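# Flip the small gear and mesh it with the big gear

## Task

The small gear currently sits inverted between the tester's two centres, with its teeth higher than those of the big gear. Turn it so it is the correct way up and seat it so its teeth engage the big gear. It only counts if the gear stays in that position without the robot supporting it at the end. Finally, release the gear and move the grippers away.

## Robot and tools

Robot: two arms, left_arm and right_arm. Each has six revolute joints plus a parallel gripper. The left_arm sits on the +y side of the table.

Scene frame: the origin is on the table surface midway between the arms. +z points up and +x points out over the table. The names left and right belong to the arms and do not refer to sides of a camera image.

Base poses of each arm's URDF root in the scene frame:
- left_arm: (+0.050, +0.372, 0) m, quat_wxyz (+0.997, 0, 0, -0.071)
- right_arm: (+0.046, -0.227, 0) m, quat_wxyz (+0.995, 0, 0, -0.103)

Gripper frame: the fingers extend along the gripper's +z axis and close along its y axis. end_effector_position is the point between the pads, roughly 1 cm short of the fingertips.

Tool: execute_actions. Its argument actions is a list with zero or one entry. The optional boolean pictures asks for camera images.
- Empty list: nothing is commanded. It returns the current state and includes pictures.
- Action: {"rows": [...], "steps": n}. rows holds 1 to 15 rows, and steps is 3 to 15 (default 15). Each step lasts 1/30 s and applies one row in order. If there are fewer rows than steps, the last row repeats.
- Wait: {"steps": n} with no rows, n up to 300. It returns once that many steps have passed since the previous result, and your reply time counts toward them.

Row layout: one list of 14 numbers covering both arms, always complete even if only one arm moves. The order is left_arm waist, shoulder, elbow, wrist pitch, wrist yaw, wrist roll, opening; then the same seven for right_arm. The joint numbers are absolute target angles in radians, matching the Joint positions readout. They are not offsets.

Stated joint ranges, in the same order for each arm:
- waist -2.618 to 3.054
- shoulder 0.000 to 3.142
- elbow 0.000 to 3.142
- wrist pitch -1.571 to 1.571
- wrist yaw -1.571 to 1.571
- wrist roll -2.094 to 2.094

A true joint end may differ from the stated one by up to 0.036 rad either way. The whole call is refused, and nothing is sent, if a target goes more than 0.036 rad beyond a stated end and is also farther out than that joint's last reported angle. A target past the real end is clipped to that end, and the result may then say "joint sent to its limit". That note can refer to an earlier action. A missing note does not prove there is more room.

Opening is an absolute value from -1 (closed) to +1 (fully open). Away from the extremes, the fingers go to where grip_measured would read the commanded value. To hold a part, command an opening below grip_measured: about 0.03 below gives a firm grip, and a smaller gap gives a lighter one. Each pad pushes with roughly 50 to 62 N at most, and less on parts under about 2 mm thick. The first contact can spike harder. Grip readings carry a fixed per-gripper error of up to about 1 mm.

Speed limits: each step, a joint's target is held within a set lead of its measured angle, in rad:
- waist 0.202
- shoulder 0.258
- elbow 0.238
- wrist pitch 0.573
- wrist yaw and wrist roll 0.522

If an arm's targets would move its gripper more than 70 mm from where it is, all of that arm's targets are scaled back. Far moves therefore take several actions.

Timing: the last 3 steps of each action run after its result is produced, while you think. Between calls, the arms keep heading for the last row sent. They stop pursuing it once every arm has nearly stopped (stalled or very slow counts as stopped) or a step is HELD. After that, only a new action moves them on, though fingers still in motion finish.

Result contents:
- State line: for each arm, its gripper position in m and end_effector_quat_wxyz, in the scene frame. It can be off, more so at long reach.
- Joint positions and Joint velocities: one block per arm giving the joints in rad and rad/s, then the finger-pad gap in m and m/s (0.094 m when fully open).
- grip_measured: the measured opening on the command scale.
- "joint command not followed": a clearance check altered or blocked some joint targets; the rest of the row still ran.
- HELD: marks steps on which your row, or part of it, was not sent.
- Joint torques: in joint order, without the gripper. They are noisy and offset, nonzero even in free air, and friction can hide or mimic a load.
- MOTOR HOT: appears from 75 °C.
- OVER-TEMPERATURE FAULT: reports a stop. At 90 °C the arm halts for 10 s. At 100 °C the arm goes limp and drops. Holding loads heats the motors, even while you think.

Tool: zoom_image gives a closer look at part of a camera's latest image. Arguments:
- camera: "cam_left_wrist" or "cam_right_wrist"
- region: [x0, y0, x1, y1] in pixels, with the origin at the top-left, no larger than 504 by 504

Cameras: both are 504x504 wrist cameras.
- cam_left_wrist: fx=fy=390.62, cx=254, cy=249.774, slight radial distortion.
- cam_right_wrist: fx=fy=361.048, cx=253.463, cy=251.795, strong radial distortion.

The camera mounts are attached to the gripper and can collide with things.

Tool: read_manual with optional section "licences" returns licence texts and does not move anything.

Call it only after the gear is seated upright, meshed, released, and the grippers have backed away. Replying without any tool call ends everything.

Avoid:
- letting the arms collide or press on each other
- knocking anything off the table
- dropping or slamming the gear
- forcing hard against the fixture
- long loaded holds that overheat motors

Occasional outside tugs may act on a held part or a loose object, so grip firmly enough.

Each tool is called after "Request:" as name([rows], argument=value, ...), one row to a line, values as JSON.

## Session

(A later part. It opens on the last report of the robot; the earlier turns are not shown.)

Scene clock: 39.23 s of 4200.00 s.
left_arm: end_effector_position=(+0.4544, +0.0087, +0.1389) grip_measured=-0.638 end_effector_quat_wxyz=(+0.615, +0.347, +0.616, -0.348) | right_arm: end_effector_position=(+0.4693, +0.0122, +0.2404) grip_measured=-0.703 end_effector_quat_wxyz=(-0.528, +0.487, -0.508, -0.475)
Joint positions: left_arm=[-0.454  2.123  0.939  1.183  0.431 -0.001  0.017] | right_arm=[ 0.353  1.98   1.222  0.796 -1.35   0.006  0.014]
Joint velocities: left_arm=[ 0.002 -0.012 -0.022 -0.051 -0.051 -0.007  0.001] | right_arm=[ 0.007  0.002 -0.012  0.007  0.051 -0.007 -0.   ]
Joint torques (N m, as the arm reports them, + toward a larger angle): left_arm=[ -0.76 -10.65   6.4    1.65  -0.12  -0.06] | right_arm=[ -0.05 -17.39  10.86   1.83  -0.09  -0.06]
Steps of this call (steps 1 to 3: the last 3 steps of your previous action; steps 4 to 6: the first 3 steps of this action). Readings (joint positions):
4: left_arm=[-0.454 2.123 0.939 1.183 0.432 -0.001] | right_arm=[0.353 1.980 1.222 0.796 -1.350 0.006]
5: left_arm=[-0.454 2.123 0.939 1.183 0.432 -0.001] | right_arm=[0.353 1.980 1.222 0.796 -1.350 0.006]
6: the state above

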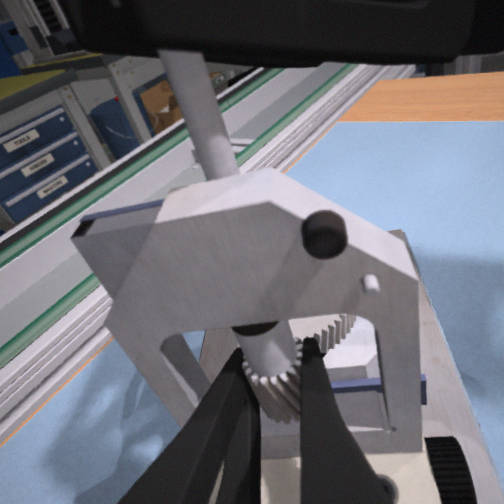

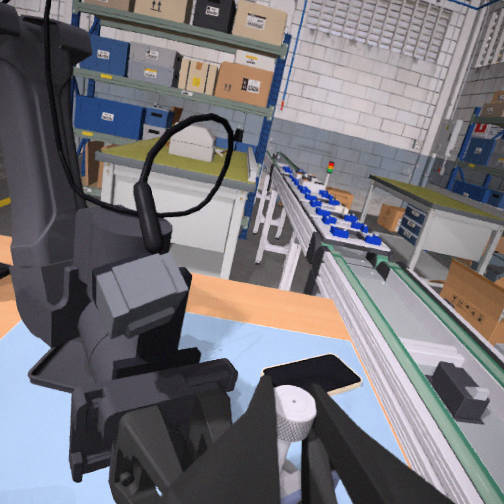

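Request:
execute_actions([
  {"rows": [
[-0.4640,2.1460,0.9737,1.1720,0.4187,-0.008,-0.67,0.352,1.904,1.291,0.863,-1.358,0.0,-0.735],
[-0.4655,2.1440,0.9792,1.1690,0.4175,-0.008,-0.67,0.352,1.904,1.291,0.863,-1.358,0.0,-0.735],
[-0.4668,2.1445,0.9848,1.1660,0.4163,-0.008,-0.67,0.352,1.904,1.291,0.863,-1.358,0.0,-0.735],
[-0.4682,2.1465,0.9903,1.1630,0.4151,-0.008,-0.67,0.352,1.904,1.291,0.863,-1.358,0.0,-0.735],
[-0.4695,2.1490,0.9959,1.1600,0.4139,-0.008,-0.67,0.352,1.904,1.291,0.863,-1.358,0.0,-0.735],
[-0.4709,2.1510,1.0014,1.1570,0.4127,-0.008,-0.67,0.352,1.904,1.291,0.863,-1.358,0.0,-0.735],
[-0.4722,2.1530,1.0070,1.1550,0.4116,-0.008,-0.67,0.352,1.904,1.291,0.863,-1.358,0.0,-0.735]], "steps": 15},
], pictures=true)

Scene clock: 40.20 s of 4200.00 s.
left_arm: end_effector_position=(+0.4593, +0.0026, +0.1397) grip_measured=-0.638 end_effector_quat_wxyz=(+0.617, +0.346, +0.616, -0.347) | right_arm: end_effector_position=(+0.4693, +0.0122, +0.2404) grip_measured=-0.703 end_effector_quat_wxyz=(-0.528, +0.487, -0.508, -0.475)
Joint positions: left_arm=[-0.461  2.139  0.973  1.167  0.421 -0.001  0.017] | right_arm=[ 0.353  1.98   1.222  0.796 -1.35   0.006  0.014]
Joint velocities: left_arm=[-0.012 -0.002 -0.002 -0.037  0.007 -0.066  0.001] | right_arm=[-0.007 -0.017  0.002  0.007 -0.007  0.051  0.001]
Joint torques (N m, as the arm reports them, + toward a larger angle): left_arm=[ -0.6  -11.12   7.     1.64  -0.11  -0.04] | right_arm=[ -0.07 -17.4   10.86   1.82  -0.08  -0.06]
Steps of this call (steps 1 to 3: the last 3 steps of your previous action; steps 4 to 15: the robot went on to your last target; steps 16 to 17: nothing new was sent; steps 18 to 29: the first 12 steps of this action). Readings (joint positions):
18: left_arm=[-0.454 2.123 0.939 1.181 0.429 -0.001] | right_arm=[0.353 1.980 1.222 0.796 -1.350 0.006]
19: left_arm=[-0.454 2.123 0.939 1.180 0.429 -0.001] | right_arm=[0.353 1.980 1.222 0.796 -1.350 0.006]
21: left_arm=[-0.455 2.127 0.947 1.177 0.428 -0.001] | right_arm=[0.353 1.980 1.222 0.796 -1.350 0.006]
25: left_arm=[-0.461 2.139 0.972 1.167 0.423 -0.001] | right_arm=[0.353 1.980 1.222 0.796 -1.350 0.006]
29: the state above

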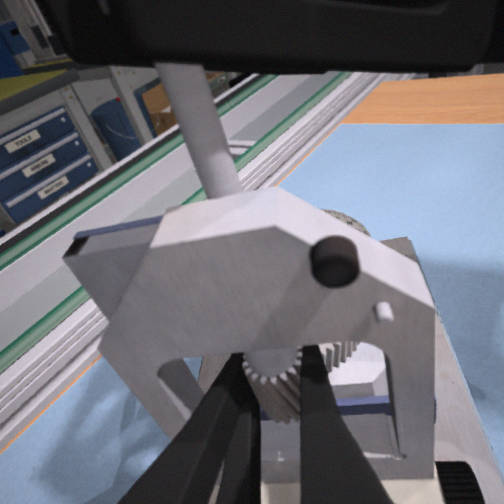

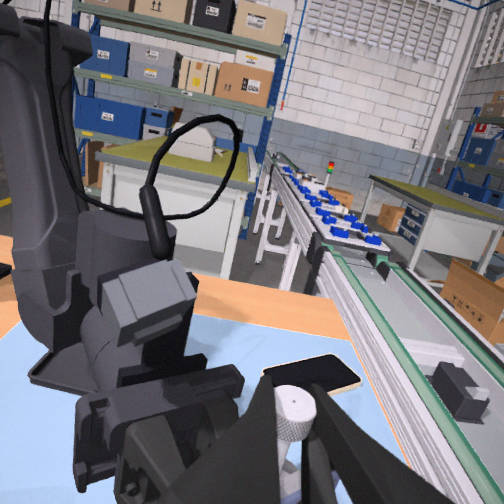

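Request:
zoom_image(camera="cam_left_wrist", region=[130, 50, 350, 270])

Request:
zoom_image(camera="cam_left_wrist", region=[200, 300, 400, 500])

Region (130, 50, 350, 270) of cam_left_wrist's 504x504 image, scaled by 2.291, with more detail than that image has.

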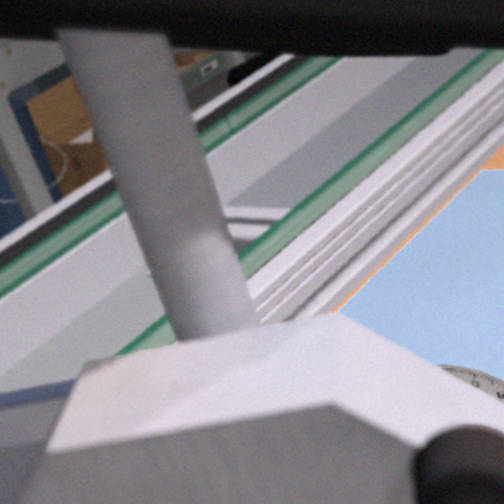

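Region (200, 300, 400, 500) of cam_left_wrist's 504x504 image, scaled by 2.520, with more detail than that image has.

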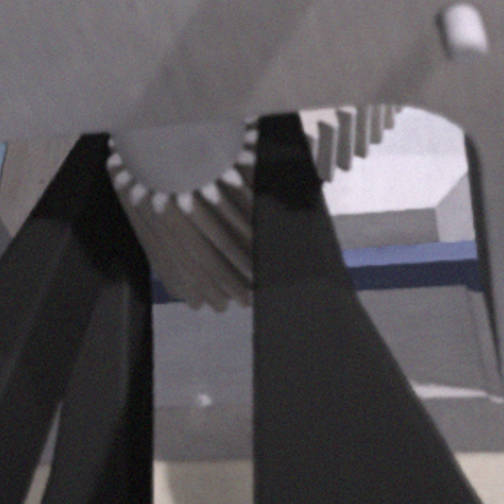

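Request:
execute_actions([
  {"rows": [
[-0.464,2.1530,1.0090,1.1520,0.4300,-0.008,-0.67,0.352,1.904,1.291,0.863,-1.358,0.0,-0.735],
[-0.464,2.1530,1.0110,1.1500,0.4380,-0.008,-0.67,0.352,1.904,1.291,0.863,-1.358,0.0,-0.735],
[-0.464,2.1530,1.0130,1.1480,0.4420,-0.008,-0.67,0.352,1.904,1.291,0.863,-1.358,0.0,-0.735],
[-0.464,2.1530,1.0150,1.1470,0.4450,-0.008,-0.67,0.352,1.904,1.291,0.863,-1.358,0.0,-0.735],
[-0.464,2.1530,1.0160,1.1460,0.4460,-0.008,-0.67,0.352,1.904,1.291,0.863,-1.358,0.0,-0.735]], "steps": 15},
], pictures=true)

Scene clock: 41.37 s of 4200.00 s.
left_arm: end_effector_position=(+0.4571, +0.0013, +0.1394) grip_measured=-0.638 end_effector_quat_wxyz=(+0.613, +0.351, +0.614, -0.351) | right_arm: end_effector_position=(+0.4693, +0.0122, +0.2404) grip_measured=-0.703 end_effector_quat_wxyz=(-0.528, +0.487, -0.508, -0.475)
Joint positions: left_arm=[-0.461  2.139  0.973  1.165  0.436 -0.001  0.017] | right_arm=[ 0.353  1.98   1.222  0.796 -1.35   0.006  0.014]
Joint velocities: left_arm=[ 0.012 -0.002  0.012 -0.051 -0.007 -0.007 -0.   ] | right_arm=[ 0.017  0.002 -0.007 -0.022 -0.051  0.081  0.001]
Joint torques (N m, as the arm reports them, + toward a larger angle): left_arm=[ -0.11 -10.7    7.57   1.54   0.05  -0.06] | right_arm=[ -0.06 -17.41  10.86   1.82  -0.08  -0.06]
Steps of this call (steps 1 to 3: the last 3 steps of your previous action; steps 4 to 15: the robot went on to your last target; steps 16 to 23: nothing new was sent; steps 24 to 35: the first 12 steps of this action). Readings (joint positions):
24: left_arm=[-0.461 2.139 0.973 1.166 0.416 -0.001] | right_arm=[0.353 1.980 1.222 0.796 -1.350 0.006]
25: left_arm=[-0.461 2.139 0.973 1.166 0.417 -0.001] | right_arm=[0.353 1.980 1.222 0.796 -1.350 0.006]
27: left_arm=[-0.461 2.139 0.973 1.166 0.420 -0.001] | right_arm=[0.353 1.980 1.222 0.796 -1.350 0.006]
31: left_arm=[-0.461 2.139 0.973 1.166 0.429 -0.001] | right_arm=[0.353 1.980 1.222 0.796 -1.350 0.006]
35: the state above

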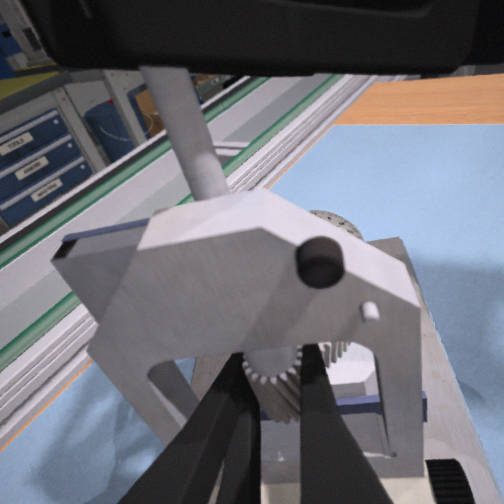

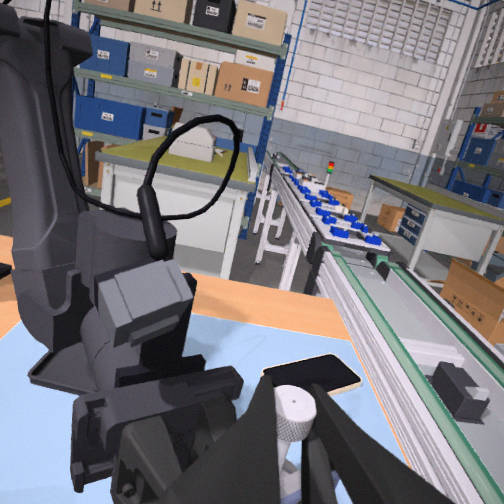

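Request:
execute_actions([
  {"rows": [
[-0.464,2.1530,1.0180,1.1480,0.4370,-0.008,-0.67,0.352,1.904,1.291,0.863,-1.358,0.0,-0.735],
[-0.464,2.1530,1.0200,1.1480,0.4370,-0.008,-0.67,0.352,1.904,1.291,0.863,-1.358,0.0,-0.735],
[-0.464,2.1530,1.0220,1.1480,0.4370,-0.008,-0.67,0.352,1.904,1.291,0.863,-1.358,0.0,-0.735],
[-0.464,2.1530,1.0240,1.1480,0.4370,-0.008,-0.67,0.352,1.904,1.291,0.863,-1.358,0.0,-0.735],
[-0.464,2.1530,1.0260,1.1480,0.4370,-0.008,-0.67,0.352,1.904,1.291,0.863,-1.358,0.0,-0.735],
[-0.464,2.1530,1.0160,1.1480,0.4370,-0.008,-0.67,0.352,1.904,1.291,0.863,-1.358,0.0,-0.735]], "steps": 12},
], pictures=true)

Scene clock: 41.93 s of 4200.00 s.
left_arm: end_effector_position=(+0.4581, +0.0001, +0.1401) grip_measured=-0.638 end_effector_quat_wxyz=(+0.612, +0.352, +0.615, -0.352) | right_arm: end_effector_position=(+0.4693, +0.0122, +0.2404) grip_measured=-0.703 end_effector_quat_wxyz=(-0.528, +0.487, -0.508, -0.475)
Joint positions: left_arm=[-0.461  2.139  0.982  1.154  0.438 -0.001  0.017] | right_arm=[ 0.353  1.98   1.222  0.796 -1.35   0.006  0.014]
Joint velocities: left_arm=[ 0.007  0.007  0.007 -0.095  0.007 -0.022  0.   ] | right_arm=[-0.002 -0.012 -0.002  0.037  0.007 -0.037 -0.   ]
Joint torques (N m, as the arm reports them, + toward a larger angle): left_arm=[ -0.21 -10.8    6.89   1.69  -0.02  -0.06] | right_arm=[ -0.04 -17.38  10.86   1.83  -0.09  -0.07]
Steps of this call (steps 1 to 3: the last 3 steps of your previous action; steps 4 to 8: the robot went on to your last target; steps 9 to 17: the first 9 steps of this action). Readings (joint positions):
9: left_arm=[-0.461 2.139 0.982 1.154 0.438 -0.001] | right_arm=[0.353 1.980 1.222 0.796 -1.350 0.006]
10: left_arm=[-0.461 2.139 0.982 1.154 0.438 -0.001] | right_arm=[0.353 1.980 1.222 0.796 -1.350 0.006]
12: left_arm=[-0.461 2.139 0.982 1.154 0.438 -0.001] | right_arm=[0.353 1.980 1.222 0.796 -1.350 0.006]
16: left_arm=[-0.461 2.139 0.982 1.154 0.438 -0.001] | right_arm=[0.353 1.980 1.222 0.796 -1.350 0.006]
17: the state above

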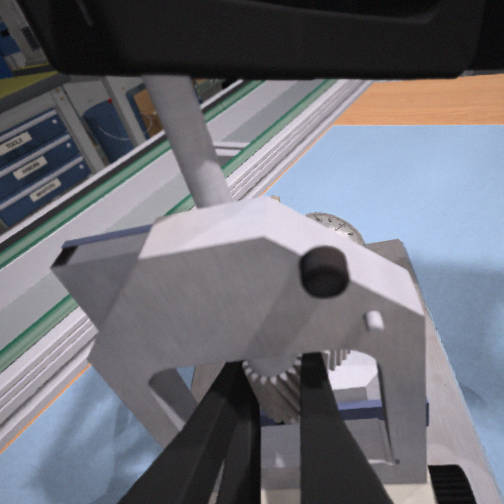

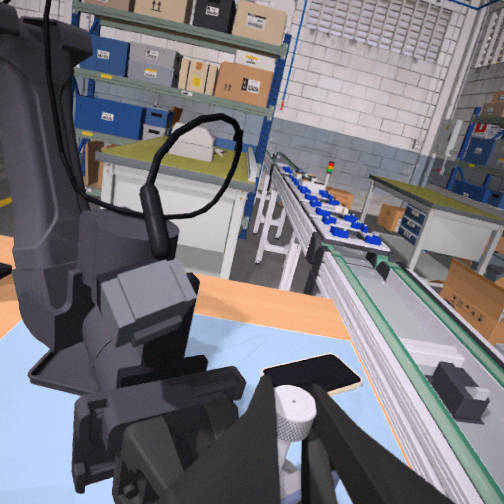

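Request:
zoom_image(camera="cam_left_wrist", region=[110, 50, 330, 270])

Region (110, 50, 330, 270) of cam_left_wrist's 504x504 image, scaled by 2.291, with more detail than that image has.

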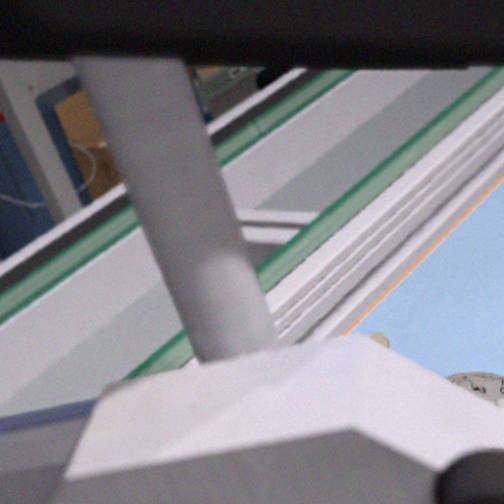

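Request:
execute_actions([
  {"rows": [
[-0.464,2.1560,1.0120,1.1540,0.4330,-0.008,-0.67,0.352,1.920,1.289,0.861,-1.358,0.0,-0.735],
[-0.464,2.1590,1.0120,1.1560,0.4330,-0.008,-0.67,0.352,1.930,1.287,0.859,-1.358,0.0,-0.735],
[-0.464,2.1610,1.0120,1.1580,0.4330,-0.008,-0.67,0.352,1.934,1.285,0.857,-1.358,0.0,-0.735],
[-0.464,2.1630,1.0120,1.1600,0.4330,-0.008,-0.67,0.352,1.937,1.283,0.855,-1.358,0.0,-0.735],
[-0.464,2.1640,1.0120,1.1600,0.4330,-0.008,-0.67,0.352,1.940,1.281,0.853,-1.358,0.0,-0.735],
[-0.464,2.1640,1.0120,1.1600,0.4330,-0.008,-0.67,0.352,1.942,1.279,0.851,-1.358,0.0,-0.735],
[-0.464,2.1640,1.0120,1.1600,0.4330,-0.008,-0.67,0.352,1.944,1.277,0.849,-1.358,0.0,-0.735],
[-0.464,2.1640,1.0120,1.1600,0.4330,-0.008,-0.67,0.352,1.946,1.275,0.847,-1.358,0.0,-0.735],
[-0.464,2.1640,1.0120,1.1600,0.4330,-0.008,-0.67,0.352,1.948,1.273,0.845,-1.358,0.0,-0.735],
[-0.464,2.1640,1.0120,1.1600,0.4330,-0.008,-0.67,0.352,1.950,1.271,0.843,-1.358,0.0,-0.735],
[-0.464,2.1640,1.0120,1.1600,0.4330,-0.008,-0.67,0.352,1.952,1.269,0.841,-1.358,0.0,-0.735],
[-0.464,2.1640,1.0120,1.1600,0.4330,-0.008,-0.67,0.352,1.954,1.267,0.839,-1.358,0.0,-0.735],
[-0.464,2.1640,1.0120,1.1600,0.4330,-0.008,-0.67,0.352,1.956,1.265,0.837,-1.358,0.0,-0.735],
[-0.464,2.1640,1.0120,1.1600,0.4330,-0.008,-0.67,0.352,1.958,1.263,0.835,-1.358,0.0,-0.735],
[-0.464,2.1640,1.0120,1.1600,0.4330,-0.008,-0.67,0.352,1.960,1.261,0.833,-1.358,0.0,-0.735]], "steps": 15},
])

Scene clock: 42.93 s of 4200.00 s.
left_arm: end_effector_position=(+0.4581, +0.0001, +0.1401) grip_measured=-0.638 end_effector_quat_wxyz=(+0.612, +0.352, +0.615, -0.352) | right_arm: end_effector_position=(+0.4693, +0.0122, +0.2399) grip_measured=-0.703 end_effector_quat_wxyz=(-0.526, +0.486, -0.510, -0.476)
Joint positions: left_arm=[-0.461  2.139  0.982  1.154  0.438 -0.001  0.017] | right_arm=[ 0.353  1.98   1.222  0.791 -1.35   0.006  0.014]
Joint velocities: left_arm=[ 0.007  0.027 -0.017 -0.081 -0.022 -0.081 -0.   ] | right_arm=[-0.012  0.012 -0.007 -0.007  0.022 -0.007  0.001]
Joint torques (N m, as the arm reports them, + toward a larger angle): left_arm=[-0.25 -9.68  6.72  1.79 -0.07 -0.07] | right_arm=[ -0.07 -13.22   9.25   1.67  -0.09  -0.07]
Steps of this call (steps 1 to 3: the last 3 steps of your previous action; steps 4 to 15: the robot went on to your last target; steps 16 to 18: nothing new was sent; steps 19 to 30: the first 12 steps of this action). Readings (joint positions):
19: left_arm=[-0.461 2.139 0.982 1.154 0.438 -0.001] | right_arm=[0.353 1.980 1.222 0.796 -1.350 0.006]
20: left_arm=[-0.461 2.139 0.982 1.154 0.438 -0.001] | right_arm=[0.353 1.980 1.222 0.796 -1.350 0.006]
22: left_arm=[-0.461 2.139 0.982 1.154 0.438 -0.001] | right_arm=[0.353 1.980 1.222 0.796 -1.350 0.006]
26: left_arm=[-0.461 2.139 0.982 1.154 0.438 -0.001] | right_arm=[0.353 1.980 1.222 0.794 -1.350 0.006]
30: the state above

Request:
execute_actions([
  {"rows": [
[-0.464,2.1660,1.0120,1.1600,0.4330,-0.008,-0.67,0.352,1.963,1.259,0.831,-1.358,0.0,-0.735],
[-0.464,2.1670,1.0120,1.1600,0.4330,-0.008,-0.67,0.352,1.966,1.257,0.829,-1.358,0.0,-0.735],
[-0.464,2.1680,1.0120,1.1600,0.4330,-0.008,-0.67,0.352,1.969,1.255,0.827,-1.358,0.0,-0.735],
[-0.464,2.1690,1.0120,1.1600,0.4330,-0.008,-0.67,0.352,1.972,1.253,0.825,-1.358,0.0,-0.735],
[-0.464,2.1700,1.0120,1.1600,0.4330,-0.008,-0.67,0.352,1.975,1.251,0.823,-1.358,0.0,-0.735],
[-0.464,2.1700,1.0120,1.1600,0.4330,-0.008,-0.67,0.352,1.978,1.249,0.821,-1.358,0.0,-0.735],
[-0.464,2.1700,1.0120,1.1600,0.4330,-0.008,-0.67,0.352,1.981,1.247,0.819,-1.358,0.0,-0.735],
[-0.464,2.1700,1.0120,1.1600,0.4330,-0.008,-0.67,0.352,1.984,1.245,0.817,-1.358,0.0,-0.735],
[-0.464,2.1700,1.0120,1.1600,0.4330,-0.008,-0.67,0.352,1.986,1.243,0.815,-1.358,0.0,-0.735],
[-0.464,2.1700,1.0120,1.1600,0.4330,-0.008,-0.67,0.352,1.988,1.241,0.813,-1.358,0.0,-0.735],
[-0.464,2.1700,1.0120,1.1600,0.4330,-0.008,-0.67,0.352,1.990,1.240,0.812,-1.358,0.0,-0.735],
[-0.464,2.1700,1.0120,1.1600,0.4330,-0.008,-0.67,0.352,1.990,1.240,0.812,-1.358,0.0,-0.735]], "steps": 15},
])

Scene clock: 43.60 s of 4200.00 s.
left_arm: end_effector_position=(+0.4583, -0.0001, +0.1350) grip_measured=-0.638 end_effector_quat_wxyz=(+0.611, +0.352, +0.615, -0.352) | right_arm: end_effector_position=(+0.4694, +0.0127, +0.2313) grip_measured=-0.703 end_effector_quat_wxyz=(-0.518, +0.486, -0.512, -0.483)
Joint positions: left_arm=[-0.461  2.154  0.982  1.167  0.439 -0.001  0.017] | right_arm=[ 0.353  1.999  1.222  0.79  -1.362  0.005  0.014]
Joint velocities: left_arm=[ 0.007  0.007 -0.007 -0.037  0.007 -0.022 -0.   ] | right_arm=[ 0.012  0.012  0.002 -0.022 -0.022 -0.022  0.001]
Joint torques (N m, as the arm reports them, + toward a larger angle): left_arm=[ -0.3  -10.93   6.59   1.72  -0.07  -0.03] | right_arm=[ -0.1  -12.08   7.3    1.41   0.07  -0.04]
Steps of this call (steps 1 to 3: the last 3 steps of your previous action; steps 4 to 8: the robot went on to your last target; steps 9 to 20: the first 12 steps of this action). Readings (joint positions):
9: left_arm=[-0.461 2.144 0.982 1.162 0.438 -0.001] | right_arm=[0.353 1.986 1.222 0.790 -1.354 0.006]
10: left_arm=[-0.461 2.144 0.982 1.164 0.438 -0.001] | right_arm=[0.353 1.986 1.222 0.790 -1.354 0.006]
12: left_arm=[-0.461 2.146 0.982 1.167 0.438 -0.001] | right_arm=[0.353 1.987 1.222 0.790 -1.354 0.006]
16: left_arm=[-0.461 2.151 0.982 1.167 0.438 -0.001] | right_arm=[0.353 1.994 1.222 0.790 -1.358 0.006]
20: the state above

Request:
execute_actions([
  {"rows": [
[-0.464,2.1710,1.0120,1.1620,0.4330,-0.008,-0.67,0.352,1.992,1.236,0.810,-1.360,0.0,-0.735],
[-0.464,2.1720,1.0120,1.1620,0.4330,-0.008,-0.67,0.352,1.994,1.232,0.808,-1.360,0.0,-0.735],
[-0.464,2.1730,1.0120,1.1620,0.4330,-0.008,-0.67,0.352,1.996,1.228,0.806,-1.360,0.0,-0.735],
[-0.464,2.1740,1.0120,1.1620,0.4330,-0.008,-0.67,0.352,1.998,1.224,0.804,-1.360,0.0,-0.735],
[-0.464,2.1750,1.0120,1.1620,0.4330,-0.008,-0.67,0.352,2.000,1.220,0.802,-1.360,0.0,-0.735],
[-0.464,2.1760,1.0120,1.1620,0.4330,-0.008,-0.67,0.352,2.002,1.217,0.800,-1.360,0.0,-0.735],
[-0.464,2.1760,1.0120,1.1620,0.4330,-0.008,-0.67,0.352,2.004,1.214,0.800,-1.360,0.0,-0.735],
[-0.464,2.1760,1.0120,1.1620,0.4330,-0.008,-0.67,0.352,2.005,1.212,0.800,-1.360,0.0,-0.735]], "steps": 15},
], pictures=true)

Scene clock: 44.33 s of 4200.00 s.
left_arm: end_effector_position=(+0.4583, -0.0002, +0.1335) grip_measured=-0.638 end_effector_quat_wxyz=(+0.610, +0.352, +0.616, -0.352) | right_arm: end_effector_position=(+0.4694, +0.0128, +0.2296) grip_measured=-0.703 end_effector_quat_wxyz=(-0.516, +0.486, -0.513, -0.484)
Joint positions: left_arm=[-0.461  2.158  0.982  1.168  0.439 -0.001  0.017] | right_arm=[ 0.353  2.003  1.222  0.79  -1.364  0.003  0.014]
Joint velocities: left_arm=[-0.002 -0.012  0.007 -0.081 -0.022  0.022 -0.   ] | right_arm=[-0.007  0.012  0.007  0.022 -0.066  0.022 -0.001]
Joint torques (N m, as the arm reports them, + toward a larger angle): left_arm=[ -0.17 -10.53   6.73   1.69  -0.09  -0.02] | right_arm=[ -0.05 -10.99   5.41   1.29   0.04  -0.03]
Steps of this call (steps 1 to 3: the last 3 steps of your previous action; steps 4 to 10: the robot went on to your last target; steps 11 to 22: the first 12 steps of this action). Readings (joint positions):
11: left_arm=[-0.461 2.155 0.982 1.167 0.439 -0.001] | right_arm=[0.353 2.000 1.222 0.790 -1.362 0.005]
12: left_arm=[-0.461 2.155 0.982 1.167 0.439 -0.001] | right_arm=[0.353 2.000 1.222 0.790 -1.362 0.005]
14: left_arm=[-0.461 2.155 0.982 1.167 0.439 -0.001] | right_arm=[0.353 2.000 1.222 0.790 -1.362 0.005]
18: left_arm=[-0.461 2.157 0.982 1.167 0.439 -0.001] | right_arm=[0.353 2.003 1.222 0.790 -1.364 0.004]
22: the state above

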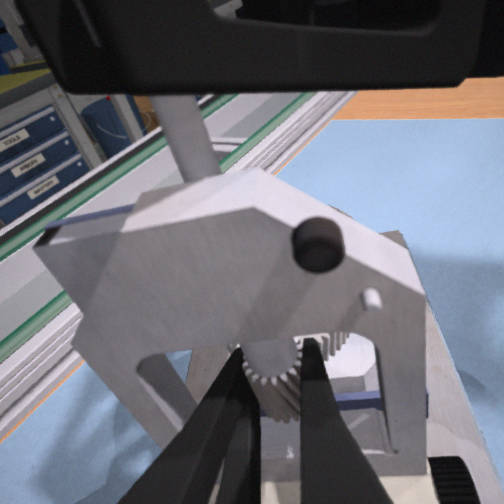

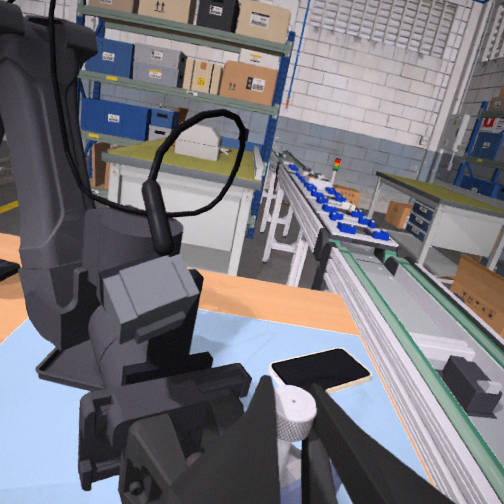

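Request:
execute_actions([
  {"rows": [
[-0.464,2.1780,1.0120,1.1640,0.4330,-0.008,-0.67,0.352,2.007,1.212,0.800,-1.362,0.0,-0.735],
[-0.464,2.1790,1.0120,1.1640,0.4330,-0.008,-0.67,0.352,2.009,1.212,0.800,-1.362,0.0,-0.735],
[-0.464,2.1800,1.0120,1.1640,0.4330,-0.008,-0.67,0.352,2.011,1.212,0.800,-1.362,0.0,-0.735],
[-0.464,2.1810,1.0120,1.1640,0.4330,-0.008,-0.67,0.352,2.013,1.212,0.800,-1.362,0.0,-0.735],
[-0.464,2.1820,1.0120,1.1640,0.4330,-0.008,-0.67,0.352,2.014,1.212,0.800,-1.362,0.0,-0.735],
[-0.464,2.1820,1.0120,1.1640,0.4330,-0.008,-0.665,0.352,2.014,1.212,0.800,-1.362,0.0,-0.735],
[-0.464,2.1820,1.0120,1.1640,0.4330,-0.008,-0.660,0.352,2.014,1.212,0.800,-1.362,0.0,-0.735],
[-0.464,2.1800,1.0120,1.1640,0.4330,-0.008,-0.655,0.352,2.014,1.212,0.800,-1.362,0.0,-0.735],
[-0.464,2.1760,1.0120,1.1640,0.4330,-0.008,-0.650,0.352,2.014,1.212,0.800,-1.362,0.0,-0.735],
[-0.464,2.1720,1.0120,1.1640,0.4330,-0.008,-0.647,0.352,2.014,1.212,0.800,-1.362,0.0,-0.735]], "steps": 15},
])

Scene clock: 45.07 s of 4200.00 s.
left_arm: end_effector_position=(+0.4583, -0.0002, +0.1336) grip_measured=-0.634 end_effector_quat_wxyz=(+0.611, +0.352, +0.616, -0.352) | right_arm: end_effector_position=(+0.4694, +0.0128, +0.2296) grip_measured=-0.703 end_effector_quat_wxyz=(-0.516, +0.486, -0.513, -0.484)
Joint positions: left_arm=[-0.461  2.158  0.982  1.169  0.439 -0.001  0.017] | right_arm=[ 0.353  2.003  1.222  0.79  -1.364  0.003  0.014]
Joint velocities: left_arm=[-0.017 -0.002  0.002  0.022 -0.007 -0.037  0.   ] | right_arm=[-0.007 -0.012 -0.022 -0.022  0.007 -0.022 -0.   ]
Joint torques (N m, as the arm reports them, + toward a larger angle): left_arm=[ -0.12 -11.01   6.66   1.7   -0.05  -0.06] | right_arm=[ -0.07 -10.26   5.39   1.3    0.02  -0.03]
Steps of this call (steps 1 to 3: the last 3 steps of your previous action; steps 4 to 10: the robot went on to your last target; steps 11 to 22: the first 12 steps of this action). Readings (joint positions):
11: left_arm=[-0.461 2.158 0.982 1.168 0.439 -0.001] | right_arm=[0.353 2.003 1.222 0.790 -1.364 0.003]
12: left_arm=[-0.461 2.158 0.982 1.168 0.439 -0.001] | right_arm=[0.353 2.003 1.222 0.790 -1.364 0.003]
14: left_arm=[-0.461 2.158 0.982 1.168 0.439 -0.001] | right_arm=[0.353 2.003 1.222 0.790 -1.364 0.003]
18: left_arm=[-0.461 2.158 0.982 1.168 0.439 -0.001] | right_arm=[0.353 2.003 1.222 0.790 -1.364 0.003]
22: the state above

Request:
execute_actions([
  {"rows": [
[-0.464,2.1650,1.0050,1.1640,0.4370,-0.006,-0.643,0.352,2.010,1.215,0.798,-1.362,0.0,-0.735],
[-0.464,2.1600,1.0000,1.1640,0.4370,-0.006,-0.639,0.352,2.008,1.218,0.798,-1.362,0.0,-0.735],
[-0.464,2.1580,1.0000,1.1640,0.4370,-0.006,-0.635,0.352,2.006,1.220,0.798,-1.362,0.0,-0.735],
[-0.464,2.1580,1.0000,1.1640,0.4370,-0.006,-0.630,0.352,2.004,1.222,0.798,-1.362,0.0,-0.735],
[-0.464,2.1580,1.0000,1.1640,0.4370,-0.006,-0.625,0.352,2.004,1.222,0.798,-1.362,0.0,-0.735],
[-0.464,2.1580,1.0000,1.1640,0.4370,-0.006,-0.620,0.352,2.004,1.222,0.798,-1.362,0.0,-0.735],
[-0.464,2.1580,1.0000,1.1640,0.4370,-0.006,-0.610,0.352,2.004,1.222,0.798,-1.362,0.0,-0.730],
[-0.464,2.1580,1.0000,1.1640,0.4370,-0.006,-0.600,0.352,2.004,1.222,0.798,-1.362,0.0,-0.725],
[-0.464,2.1580,1.0000,1.1640,0.4370,-0.006,-0.580,0.352,2.004,1.222,0.798,-1.362,0.0,-0.720],
[-0.464,2.1580,1.0000,1.1640,0.4370,-0.006,-0.550,0.352,2.004,1.222,0.798,-1.362,0.0,-0.715],
[-0.464,2.1580,1.0000,1.1640,0.4370,-0.006,-0.520,0.352,2.004,1.222,0.798,-1.362,0.0,-0.710],
[-0.464,2.1580,1.0000,1.1640,0.4370,-0.006,-0.500,0.352,2.004,1.222,0.798,-1.362,0.0,-0.710]], "steps": 15},
], pictures=true)

Scene clock: 45.80 s of 4200.00 s.
left_arm: end_effector_position=(+0.4584, -0.0001, +0.1336) grip_measured=-0.512 end_effector_quat_wxyz=(+0.611, +0.352, +0.616, -0.352) | right_arm: end_effector_position=(+0.4694, +0.0128, +0.2296) grip_measured=-0.699 end_effector_quat_wxyz=(-0.517, +0.486, -0.513, -0.484)
Joint positions: left_arm=[-0.461  2.158  0.982  1.169  0.438 -0.     0.023] | right_arm=[ 0.353  2.003  1.222  0.79  -1.364  0.003  0.014]
Joint velocities: left_arm=[ 0.002 -0.012  0.002  0.037  0.051 -0.066  0.02 ] | right_arm=[ 0.002 -0.002  0.017 -0.022 -0.037  0.037  0.   ]
Joint torques (N m, as the arm reports them, + toward a larger angle): left_arm=[ -0.21 -12.3    5.85   1.62  -0.03   0.02] | right_arm=[ -0.08 -11.09   6.1    1.28   0.03  -0.02]
Steps of this call (steps 1 to 3: the last 3 steps of your previous action; steps 4 to 10: the robot went on to your last target; steps 11 to 22: the first 12 steps of this action). Readings (joint positions):
11: left_arm=[-0.461 2.158 0.982 1.169 0.439 -0.000] | right_arm=[0.353 2.003 1.222 0.790 -1.364 0.003]
12: left_arm=[-0.461 2.158 0.982 1.169 0.439 -0.000] | right_arm=[0.353 2.003 1.222 0.790 -1.364 0.003]
14: left_arm=[-0.461 2.158 0.982 1.169 0.439 -0.000] | right_arm=[0.353 2.003 1.222 0.790 -1.364 0.003]
18: left_arm=[-0.461 2.158 0.982 1.169 0.438 -0.000] | right_arm=[0.353 2.003 1.222 0.790 -1.364 0.003]
22: the state above

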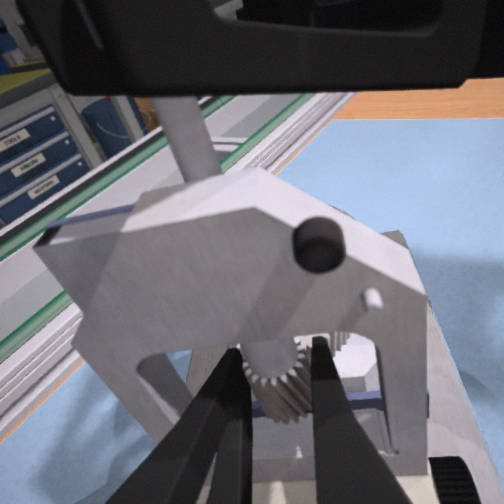

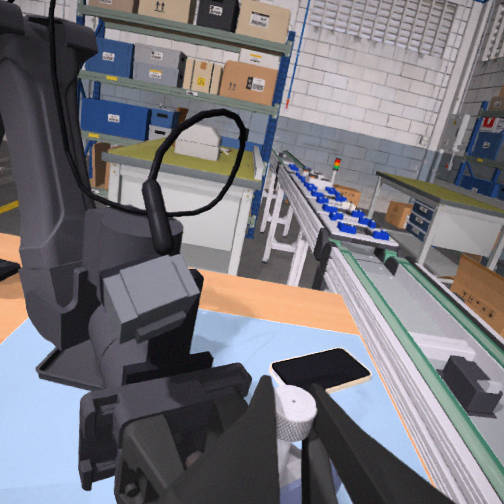

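Request:
execute_actions([
  {"rows": [
[-0.464,2.1580,1.0000,1.1640,0.4370,-0.006,-0.48,0.352,2.004,1.222,0.798,-1.362,0.0,-0.705],
[-0.464,2.1580,1.0000,1.1640,0.4370,-0.006,-0.47,0.352,2.004,1.222,0.798,-1.362,0.0,-0.700],
[-0.464,2.1580,1.0000,1.1640,0.4370,-0.006,-0.46,0.352,2.004,1.222,0.798,-1.362,0.0,-0.695],
[-0.464,2.1580,1.0000,1.1640,0.4370,-0.006,-0.45,0.352,2.004,1.222,0.798,-1.362,0.0,-0.690],
[-0.464,2.1580,1.0000,1.1640,0.4370,-0.006,-0.45,0.352,2.004,1.222,0.798,-1.362,0.0,-0.680],
[-0.464,2.1580,1.0000,1.1640,0.4370,-0.006,-0.45,0.352,2.004,1.222,0.798,-1.362,0.0,-0.660],
[-0.464,2.1580,1.0000,1.1640,0.4370,-0.006,-0.45,0.352,2.004,1.222,0.798,-1.362,0.0,-0.600],
[-0.464,2.1580,1.0000,1.1640,0.4370,-0.006,-0.45,0.352,2.004,1.222,0.798,-1.362,0.0,-0.450],
[-0.464,2.1580,1.0000,1.1640,0.4370,-0.006,-0.45,0.352,2.004,1.222,0.798,-1.362,0.0,-0.300],
[-0.464,2.1580,1.0000,1.1640,0.4370,-0.006,-0.45,0.352,2.004,1.222,0.798,-1.362,0.0,-0.200]], "steps": 14},
], pictures=true)

Scene clock: 46.43 s of 4200.00 s.
left_arm: end_effector_position=(+0.4584, -0.0001, +0.1336) grip_measured=-0.452 end_effector_quat_wxyz=(+0.611, +0.352, +0.616, -0.352) | right_arm: end_effector_position=(+0.4694, +0.0128, +0.2296) grip_measured=-0.216 end_effector_quat_wxyz=(-0.517, +0.486, -0.512, -0.484)
Joint positions: left_arm=[-0.461  2.158  0.982  1.169  0.438 -0.     0.026] | right_arm=[ 0.353  2.003  1.222  0.79  -1.365  0.003  0.037]
Joint velocities: left_arm=[ 0.002  0.007  0.007 -0.037 -0.037  0.051 -0.   ] | right_arm=[-0.017 -0.012 -0.002 -0.022  0.066  0.037  0.027]
Joint torques (N m, as the arm reports them, + toward a larger angle): left_arm=[ -0.21 -12.5    5.87   1.7    0.    -0.04] | right_arm=[ -0.05 -11.13   6.04   1.27   0.01  -0.03]
Steps of this call (steps 1 to 3: the last 3 steps of your previous action; steps 4 to 8: the robot went on to your last target; steps 9 to 19: the first 11 steps of this action). Readings (joint positions):
9: left_arm=[-0.461 2.158 0.982 1.169 0.438 -0.000] | right_arm=[0.353 2.003 1.222 0.790 -1.364 0.003]
10: left_arm=[-0.461 2.158 0.982 1.169 0.438 -0.000] | right_arm=[0.353 2.003 1.222 0.790 -1.364 0.003]
12: left_arm=[-0.461 2.158 0.982 1.169 0.438 -0.000] | right_arm=[0.353 2.003 1.222 0.790 -1.364 0.003]
16: left_arm=[-0.461 2.158 0.982 1.169 0.438 -0.000] | right_arm=[0.353 2.003 1.222 0.790 -1.365 0.003]
19: the state above

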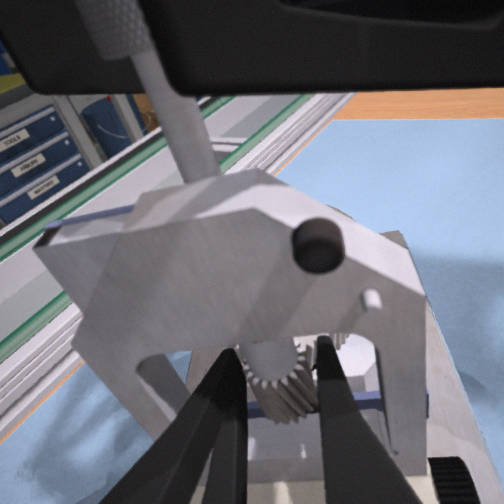

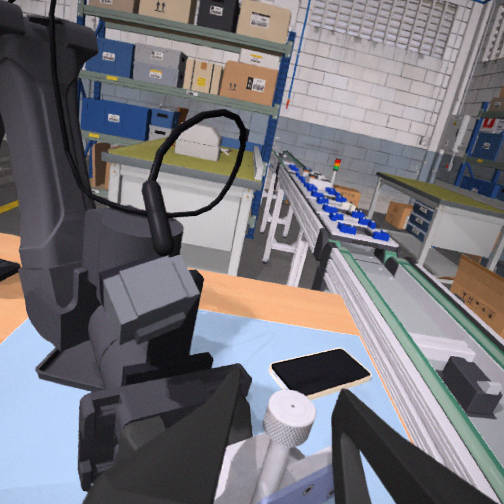

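Request:
zoom_image(camera="cam_left_wrist", region=[200, 310, 390, 500])

Region (200, 310, 390, 500) of cam_left_wrist's 504x504 image, scaled by 2.653, with more detail than that image has.

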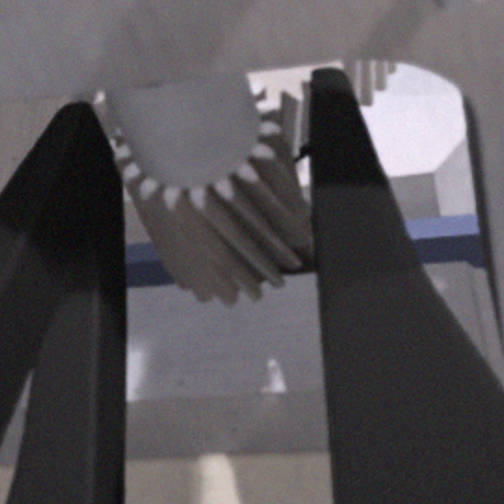

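Request:
execute_actions([
  {"rows": [
[-0.4480,2.1260,0.9750,1.2000,0.4380,-0.004,-0.43,0.352,1.975,1.235,0.800,-1.362,0.0,-0.15],
[-0.4440,2.1180,0.9600,1.2080,0.4380,-0.004,-0.42,0.352,1.965,1.240,0.800,-1.362,0.0,-0.15],
[-0.4400,2.1100,0.9440,1.2160,0.4450,-0.004,-0.42,0.352,1.953,1.245,0.800,-1.362,0.0,-0.15],
[-0.4360,2.1020,0.9290,1.2224,0.4520,-0.004,-0.42,0.352,1.940,1.245,0.800,-1.362,0.0,-0.15],
[-0.4326,2.0950,0.9160,1.2288,0.4568,-0.004,-0.42,0.352,1.926,1.245,0.800,-1.362,0.0,-0.15],
[-0.4292,2.0880,0.9030,1.2352,0.4594,-0.004,-0.42,0.352,1.912,1.245,0.800,-1.362,0.0,-0.15],
[-0.4258,2.0810,0.8900,1.2416,0.4620,-0.004,-0.42,0.352,1.898,1.245,0.800,-1.362,0.0,-0.15],
[-0.4224,2.0740,0.8770,1.2480,0.4646,-0.004,-0.42,0.352,1.884,1.245,0.800,-1.362,0.0,-0.15],
[-0.4190,2.0670,0.8640,1.2544,0.4672,-0.004,-0.42,0.352,1.870,1.245,0.800,-1.362,0.0,-0.15],
[-0.4156,2.0600,0.8510,1.2608,0.4698,-0.004,-0.42,0.352,1.856,1.245,0.800,-1.362,0.0,-0.15],
[-0.4122,2.0530,0.8380,1.2672,0.4724,-0.004,-0.42,0.352,1.842,1.245,0.800,-1.362,0.0,-0.15],
[-0.4088,2.0460,0.8250,1.2736,0.4750,-0.004,-0.42,0.352,1.828,1.245,0.800,-1.362,0.0,-0.15],
[-0.4054,2.0390,0.8120,1.2800,0.4776,-0.004,-0.42,0.352,1.814,1.245,0.800,-1.362,0.0,-0.15],
[-0.4020,2.0320,0.7990,1.2860,0.4802,-0.004,-0.42,0.352,1.800,1.245,0.800,-1.362,0.0,-0.15],
[-0.3986,2.0250,0.7860,1.2920,0.4828,-0.004,-0.42,0.352,1.786,1.245,0.800,-1.362,0.0,-0.15]], "steps": 15},
])

Request:
execute_actions([
  {"rows": [
[-0.3940,2.0150,0.7680,1.3000,0.4870,-0.004,-0.42,0.345,1.765,1.240,0.800,-1.362,0.0,-0.15],
[-0.3880,2.0030,0.7480,1.3090,0.4930,-0.004,-0.42,0.335,1.740,1.230,0.800,-1.362,0.0,-0.15],
[-0.3810,1.9900,0.7260,1.3190,0.5000,-0.004,-0.42,0.322,1.712,1.218,0.800,-1.362,0.0,-0.15],
[-0.3730,1.9760,0.7020,1.3300,0.5080,-0.004,-0.42,0.306,1.682,1.205,0.800,-1.362,0.0,-0.15],
[-0.3650,1.9620,0.6780,1.3410,0.5160,-0.004,-0.42,0.288,1.652,1.192,0.800,-1.362,0.0,-0.15],
[-0.3570,1.9480,0.6540,1.3520,0.5240,-0.004,-0.42,0.270,1.622,1.180,0.800,-1.362,0.0,-0.15],
[-0.3490,1.9350,0.6320,1.3600,0.5320,-0.004,-0.42,0.252,1.595,1.170,0.800,-1.362,0.0,-0.15],
[-0.3420,1.9250,0.6150,1.3650,0.5400,-0.004,-0.42,0.236,1.572,1.162,0.800,-1.362,0.0,-0.15],
[-0.3370,1.9200,0.6050,1.3650,0.5480,-0.004,-0.42,0.222,1.555,1.156,0.800,-1.362,0.0,-0.15],
[-0.3350,1.9180,0.6020,1.3650,0.5520,-0.004,-0.42,0.212,1.545,1.152,0.800,-1.362,0.0,-0.15],
[-0.3350,1.9180,0.6020,1.3650,0.5520,-0.004,-0.42,0.208,1.540,1.150,0.800,-1.362,0.0,-0.15]], "steps": 15},
], pictures=true)

Scene clock: 47.77 s of 4200.00 s.
left_arm: end_effector_position=(+0.4491, +0.0282, +0.1493) grip_measured=-0.422 end_effector_quat_wxyz=(+0.630, +0.344, +0.605, -0.345) | right_arm: end_effector_position=(+0.4532, +0.0104, +0.2809) grip_measured=-0.152 end_effector_quat_wxyz=(-0.551, +0.510, -0.476, -0.458)
Joint positions: left_arm=[-0.422  2.079  0.868  1.247  0.455 -0.     0.027] | right_arm=[ 0.353  1.883  1.222  0.791 -1.364  0.003  0.04 ]
Joint velocities: left_arm=[ 0.085 -0.188 -0.388  0.168  0.037 -0.051 -0.001] | right_arm=[-0.032 -0.491 -0.007  0.007  0.007  0.066  0.   ]
Joint torques (N m, as the arm reports them, + toward a larger angle): left_arm=[  0.42 -13.56   3.29   1.7    0.06  -0.02] | right_arm=[ -0.04 -12.33   7.83   1.27   0.08  -0.04]
Steps of this call (steps 1 to 3: the last 3 steps of your previous action; steps 4 to 15: the robot went on to your last target; steps 16 to 28: nothing new was sent; steps 29 to 40: the first 12 steps of this action). Readings (joint positions):
29: left_arm=[-0.461 2.158 0.982 1.172 0.438 -0.000] | right_arm=[0.353 2.003 1.222 0.790 -1.365 0.003]
30: left_arm=[-0.460 2.157 0.982 1.175 0.438 -0.000] | right_arm=[0.353 2.003 1.222 0.790 -1.365 0.003]
32: left_arm=[-0.455 2.145 0.970 1.186 0.438 -0.000] | right_arm=[0.353 1.998 1.222 0.790 -1.364 0.003]
36: left_arm=[-0.438 2.107 0.920 1.219 0.446 -0.000] | right_arm=[0.353 1.954 1.222 0.790 -1.364 0.003]
40: the state above

Scene clock: 48.27 s of 4200.00 s.
left_arm: end_effector_position=(+0.4152, +0.0809, +0.1496) grip_measured=-0.422 end_effector_quat_wxyz=(+0.630, +0.341, +0.608, -0.341) | right_arm: end_effector_position=(+0.4092, -0.0493, +0.3901) grip_measured=-0.152 end_effector_quat_wxyz=(+0.649, -0.529, +0.422, +0.347)
Joint positions: left_arm=[-0.34   1.94   0.62   1.351  0.525 -0.     0.027] | right_arm=[ 0.213  1.558  1.175  0.799 -1.364  0.003  0.04 ]
Joint velocities: left_arm=[ 0.051 -0.022 -0.071  0.037  0.022 -0.007  0.   ] | right_arm=[-0.232 -0.379 -0.007  0.022 -0.007 -0.11  -0.   ]
Joint torques (N m, as the arm reports them, + toward a larger angle): left_arm=[  0.08 -11.45   3.09   1.71   0.09  -0.01] | right_arm=[ 0.88 -6.76  4.87  0.87  0.27 -0.03]
Steps of this call (steps 1 to 3: the last 3 steps of your previous action; steps 4 to 15: the first 12 steps of this action). Readings (joint positions):
4: left_arm=[-0.409 2.053 0.813 1.270 0.465 -0.000] | right_arm=[0.353 1.820 1.222 0.792 -1.364 0.003]
5: left_arm=[-0.406 2.045 0.797 1.276 0.468 -0.000] | right_arm=[0.352 1.805 1.222 0.792 -1.364 0.003]
7: left_arm=[-0.396 2.022 0.759 1.290 0.477 -0.000] | right_arm=[0.343 1.768 1.221 0.792 -1.364 0.003]
11: left_arm=[-0.364 1.967 0.667 1.327 0.502 -0.000] | right_arm=[0.279 1.650 1.189 0.792 -1.364 0.003]
15: the state above

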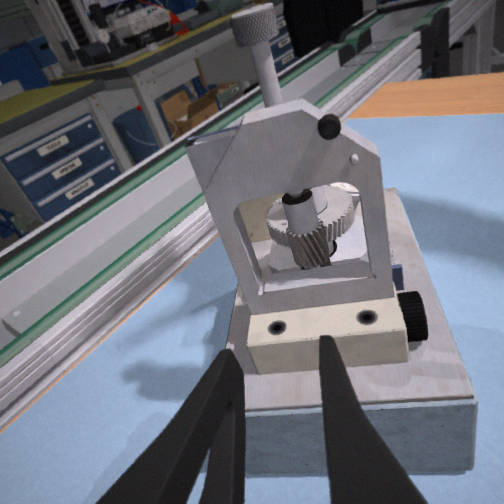

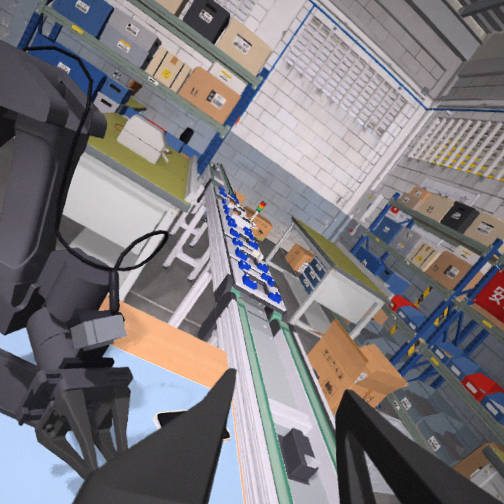

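Request:
zoom_image(camera="cam_left_wrist", region=[230, 160, 390, 320])

Region (230, 160, 390, 320) of cam_left_wrist's 504x504 image, scaled by 3.150, with more detail than that image has.

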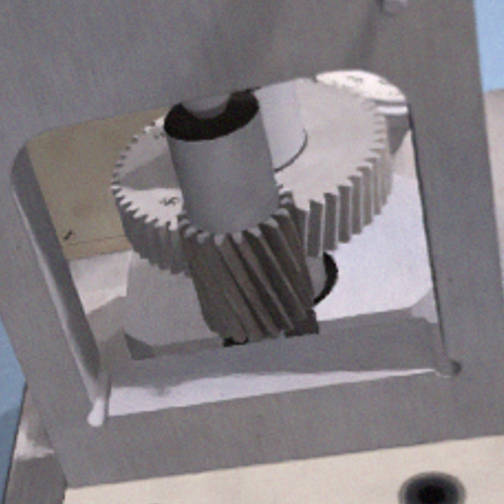

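Request:
zoom_image(camera="cam_left_wrist", region=[262, 192, 352, 272])

Region (262, 192, 352, 272) of cam_left_wrist's 504x504 image, scaled by 5.600, with more detail than that image has.

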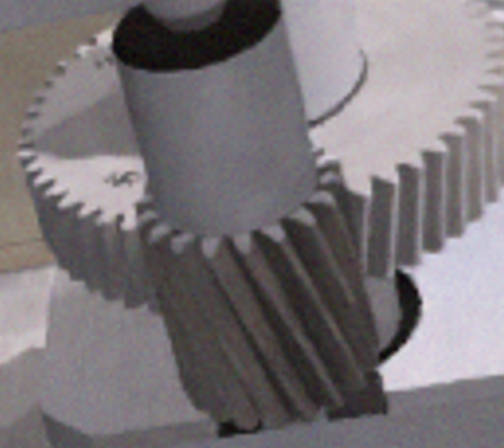

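Request:
execute_actions([
  {"rows": [
[-0.330,1.905,0.598,1.360,0.552,-0.004,-0.42,0.215,1.540,1.130,0.820,-1.362,0.0,-0.15],
[-0.324,1.890,0.590,1.355,0.552,-0.004,-0.42,0.222,1.540,1.090,0.850,-1.362,0.0,-0.15],
[-0.316,1.872,0.578,1.348,0.552,-0.004,-0.42,0.230,1.540,1.035,0.890,-1.362,0.0,-0.15],
[-0.307,1.852,0.564,1.340,0.552,-0.004,-0.42,0.240,1.540,0.970,0.935,-1.360,0.0,-0.15],
[-0.297,1.830,0.548,1.330,0.552,-0.004,-0.42,0.250,1.540,0.900,0.980,-1.350,0.0,-0.15],
[-0.287,1.808,0.530,1.320,0.552,-0.004,-0.42,0.260,1.540,0.830,1.025,-1.325,0.0,-0.15],
[-0.277,1.786,0.512,1.310,0.552,-0.004,-0.42,0.270,1.540,0.760,1.070,-1.285,0.0,-0.15],
[-0.267,1.766,0.495,1.300,0.552,-0.004,-0.42,0.280,1.540,0.690,1.110,-1.230,0.0,-0.15],
[-0.258,1.748,0.480,1.292,0.552,-0.004,-0.42,0.289,1.540,0.620,1.145,-1.165,0.0,-0.15],
[-0.250,1.734,0.467,1.286,0.552,-0.004,-0.42,0.297,1.540,0.550,1.175,-1.095,0.0,-0.15],
[-0.244,1.725,0.457,1.282,0.552,-0.004,-0.42,0.304,1.540,0.485,1.200,-1.020,0.0,-0.15],
[-0.240,1.720,0.450,1.280,0.552,-0.004,-0.42,0.309,1.540,0.425,1.220,-0.945,0.0,-0.15],
[-0.238,1.720,0.447,1.280,0.552,-0.004,-0.42,0.312,1.540,0.375,1.238,-0.870,0.0,-0.15],
[-0.238,1.720,0.447,1.280,0.552,-0.004,-0.42,0.314,1.540,0.335,1.250,-0.800,0.0,-0.15],
[-0.238,1.720,0.447,1.280,0.552,-0.004,-0.42,0.314,1.540,0.308,1.258,-0.740,0.0,-0.15]], "steps": 15},
])

Request:
execute_actions([
  {"rows": [
[-0.238,1.720,0.447,1.280,0.552,-0.004,-0.42,0.314,1.540,0.295,1.260,-0.690,0.0,-0.15],
[-0.238,1.720,0.447,1.280,0.552,-0.004,-0.42,0.314,1.540,0.292,1.260,-0.660,0.0,-0.15]], "steps": 12},
], pictures=true)

Scene clock: 51.40 s of 4200.00 s.
left_arm: end_effector_position=(+0.4027, +0.1252, +0.1774) grip_measured=-0.422 end_effector_quat_wxyz=(+0.653, +0.322, +0.607, -0.319) | right_arm: end_effector_position=(+0.3640, -0.0335, +0.2179) grip_measured=-0.152 end_effector_quat_wxyz=(+0.593, -0.428, +0.550, +0.404)
Joint positions: left_arm=[-0.255  1.751  0.487  1.329  0.544 -0.     0.027] | right_arm=[ 0.294  1.541  0.535  1.078 -1.17   0.003  0.04 ]
Joint velocities: left_arm=[ 0.198 -0.32  -0.315 -0.139  0.007  0.007 -0.   ] | right_arm=[ 0.217 -0.002 -1.932  0.784  1.487  0.051 -0.   ]
Joint torques (N m, as the arm reports them, + toward a larger angle): left_arm=[-0.05 -8.77  2.82  1.33  0.08 -0.03] | right_arm=[ 0.19 -5.79  5.93  1.55  0.06 -0.01]
Steps of this call (steps 1 to 3: the last 3 steps of your previous action; steps 4 to 30: the robot went on to your last target; steps 31 to 82: nothing new was sent; steps 83 to 94: the first 12 steps of this action). Readings (joint positions):
83: left_arm=[-0.339 1.938 0.619 1.363 0.543 -0.000] | right_arm=[0.207 1.543 1.159 0.807 -1.364 0.003]
84: left_arm=[-0.339 1.934 0.618 1.362 0.543 -0.000] | right_arm=[0.208 1.543 1.150 0.815 -1.363 0.003]
86: left_arm=[-0.332 1.911 0.603 1.358 0.544 -0.000] | right_arm=[0.214 1.542 1.092 0.856 -1.360 0.003]
90: left_arm=[-0.295 1.824 0.544 1.344 0.544 -0.000] | right_arm=[0.252 1.541 0.829 0.968 -1.322 0.003]
94: the state above

Scene clock: 51.80 s of 4200.00 s.
left_arm: end_effector_position=(+0.4008, +0.1308, +0.1686) grip_measured=-0.422 end_effector_quat_wxyz=(+0.642, +0.318, +0.622, -0.316) | right_arm: end_effector_position=(+0.3844, -0.0745, +0.1649) grip_measured=-0.152 end_effector_quat_wxyz=(+0.642, -0.277, +0.657, +0.283)
Joint positions: left_arm=[-0.244  1.739  0.465  1.303  0.545 -0.     0.027] | right_arm=[ 0.308  1.541  0.293  1.226 -0.713  0.003  0.04 ]
Joint velocities: left_arm=[-0.002 -0.007  0.017 -0.066  0.022  0.022 -0.001] | right_arm=[ 0.012 -0.012  0.017  0.022  0.3   -0.051  0.001]
Joint torques (N m, as the arm reports them, + toward a larger angle): left_arm=[ 0.21 -9.44  2.99  1.54  0.07 -0.03] | right_arm=[ 0.5  -4.91  4.79  1.64  0.04 -0.03]
Steps of this call (steps 1 to 3: the last 3 steps of your previous action; steps 4 to 12: the first 9 steps of this action). Readings (joint positions):
4: left_arm=[-0.244 1.739 0.467 1.316 0.544 -0.000] | right_arm=[0.308 1.541 0.333 1.155 -0.946 0.003]
5: left_arm=[-0.244 1.739 0.465 1.312 0.545 -0.000] | right_arm=[0.308 1.541 0.309 1.166 -0.893 0.003]
7: left_arm=[-0.244 1.739 0.465 1.307 0.545 -0.000] | right_arm=[0.308 1.541 0.293 1.184 -0.813 0.003]
11: left_arm=[-0.244 1.739 0.465 1.303 0.545 -0.000] | right_arm=[0.308 1.541 0.293 1.221 -0.725 0.003]
12: the state above

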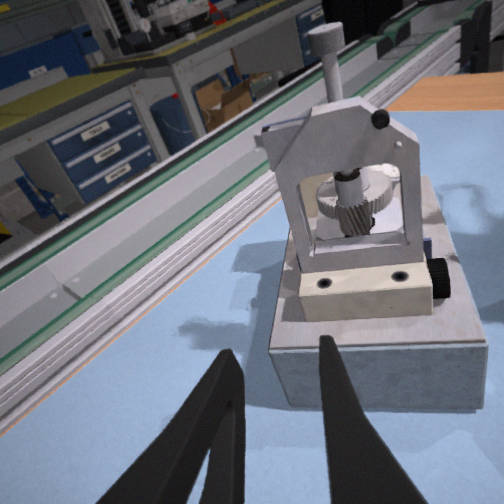

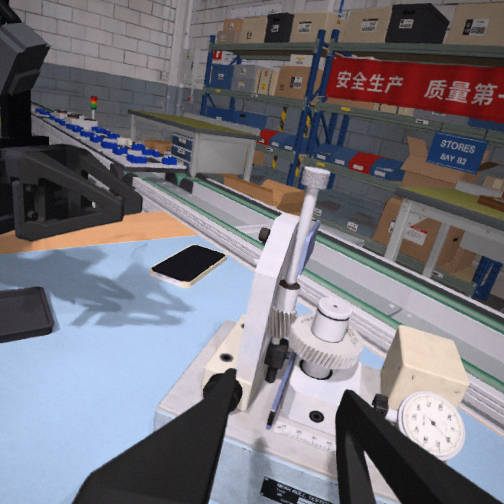

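Request:
zoom_image(camera="cam_right_wrist", region=[245, 270, 375, 400])

Region (245, 270, 375, 400) of cam_right_wrist's 504x504 image, scaled by 3.877, with more detail than that image has.

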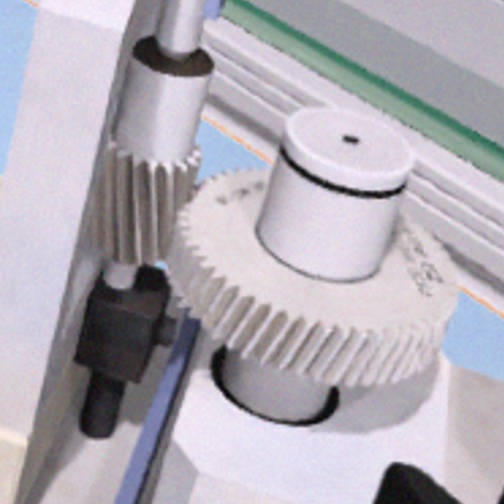

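Request:
zoom_image(camera="cam_right_wrist", region=[265, 300, 320, 355])

Region (265, 300, 320, 355) of cam_right_wrist's 504x504 image, scaled by 9.164, with more detail than that image has.

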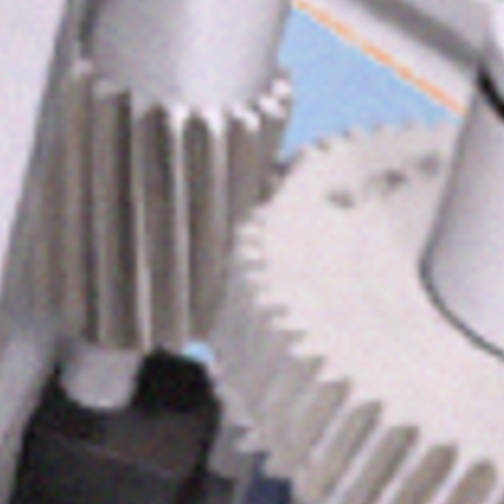

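Request:
zoom_image(camera="cam_right_wrist", region=[260, 370, 480, 504])

Region (260, 370, 480, 504) of cam_right_wrist's 504x504 image, scaled by 2.291, with more detail than that image has; it fills the top 307 rows of this view, and the rest is white.

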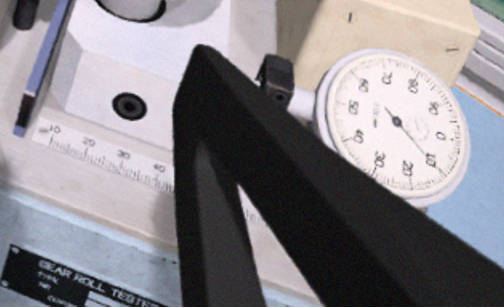

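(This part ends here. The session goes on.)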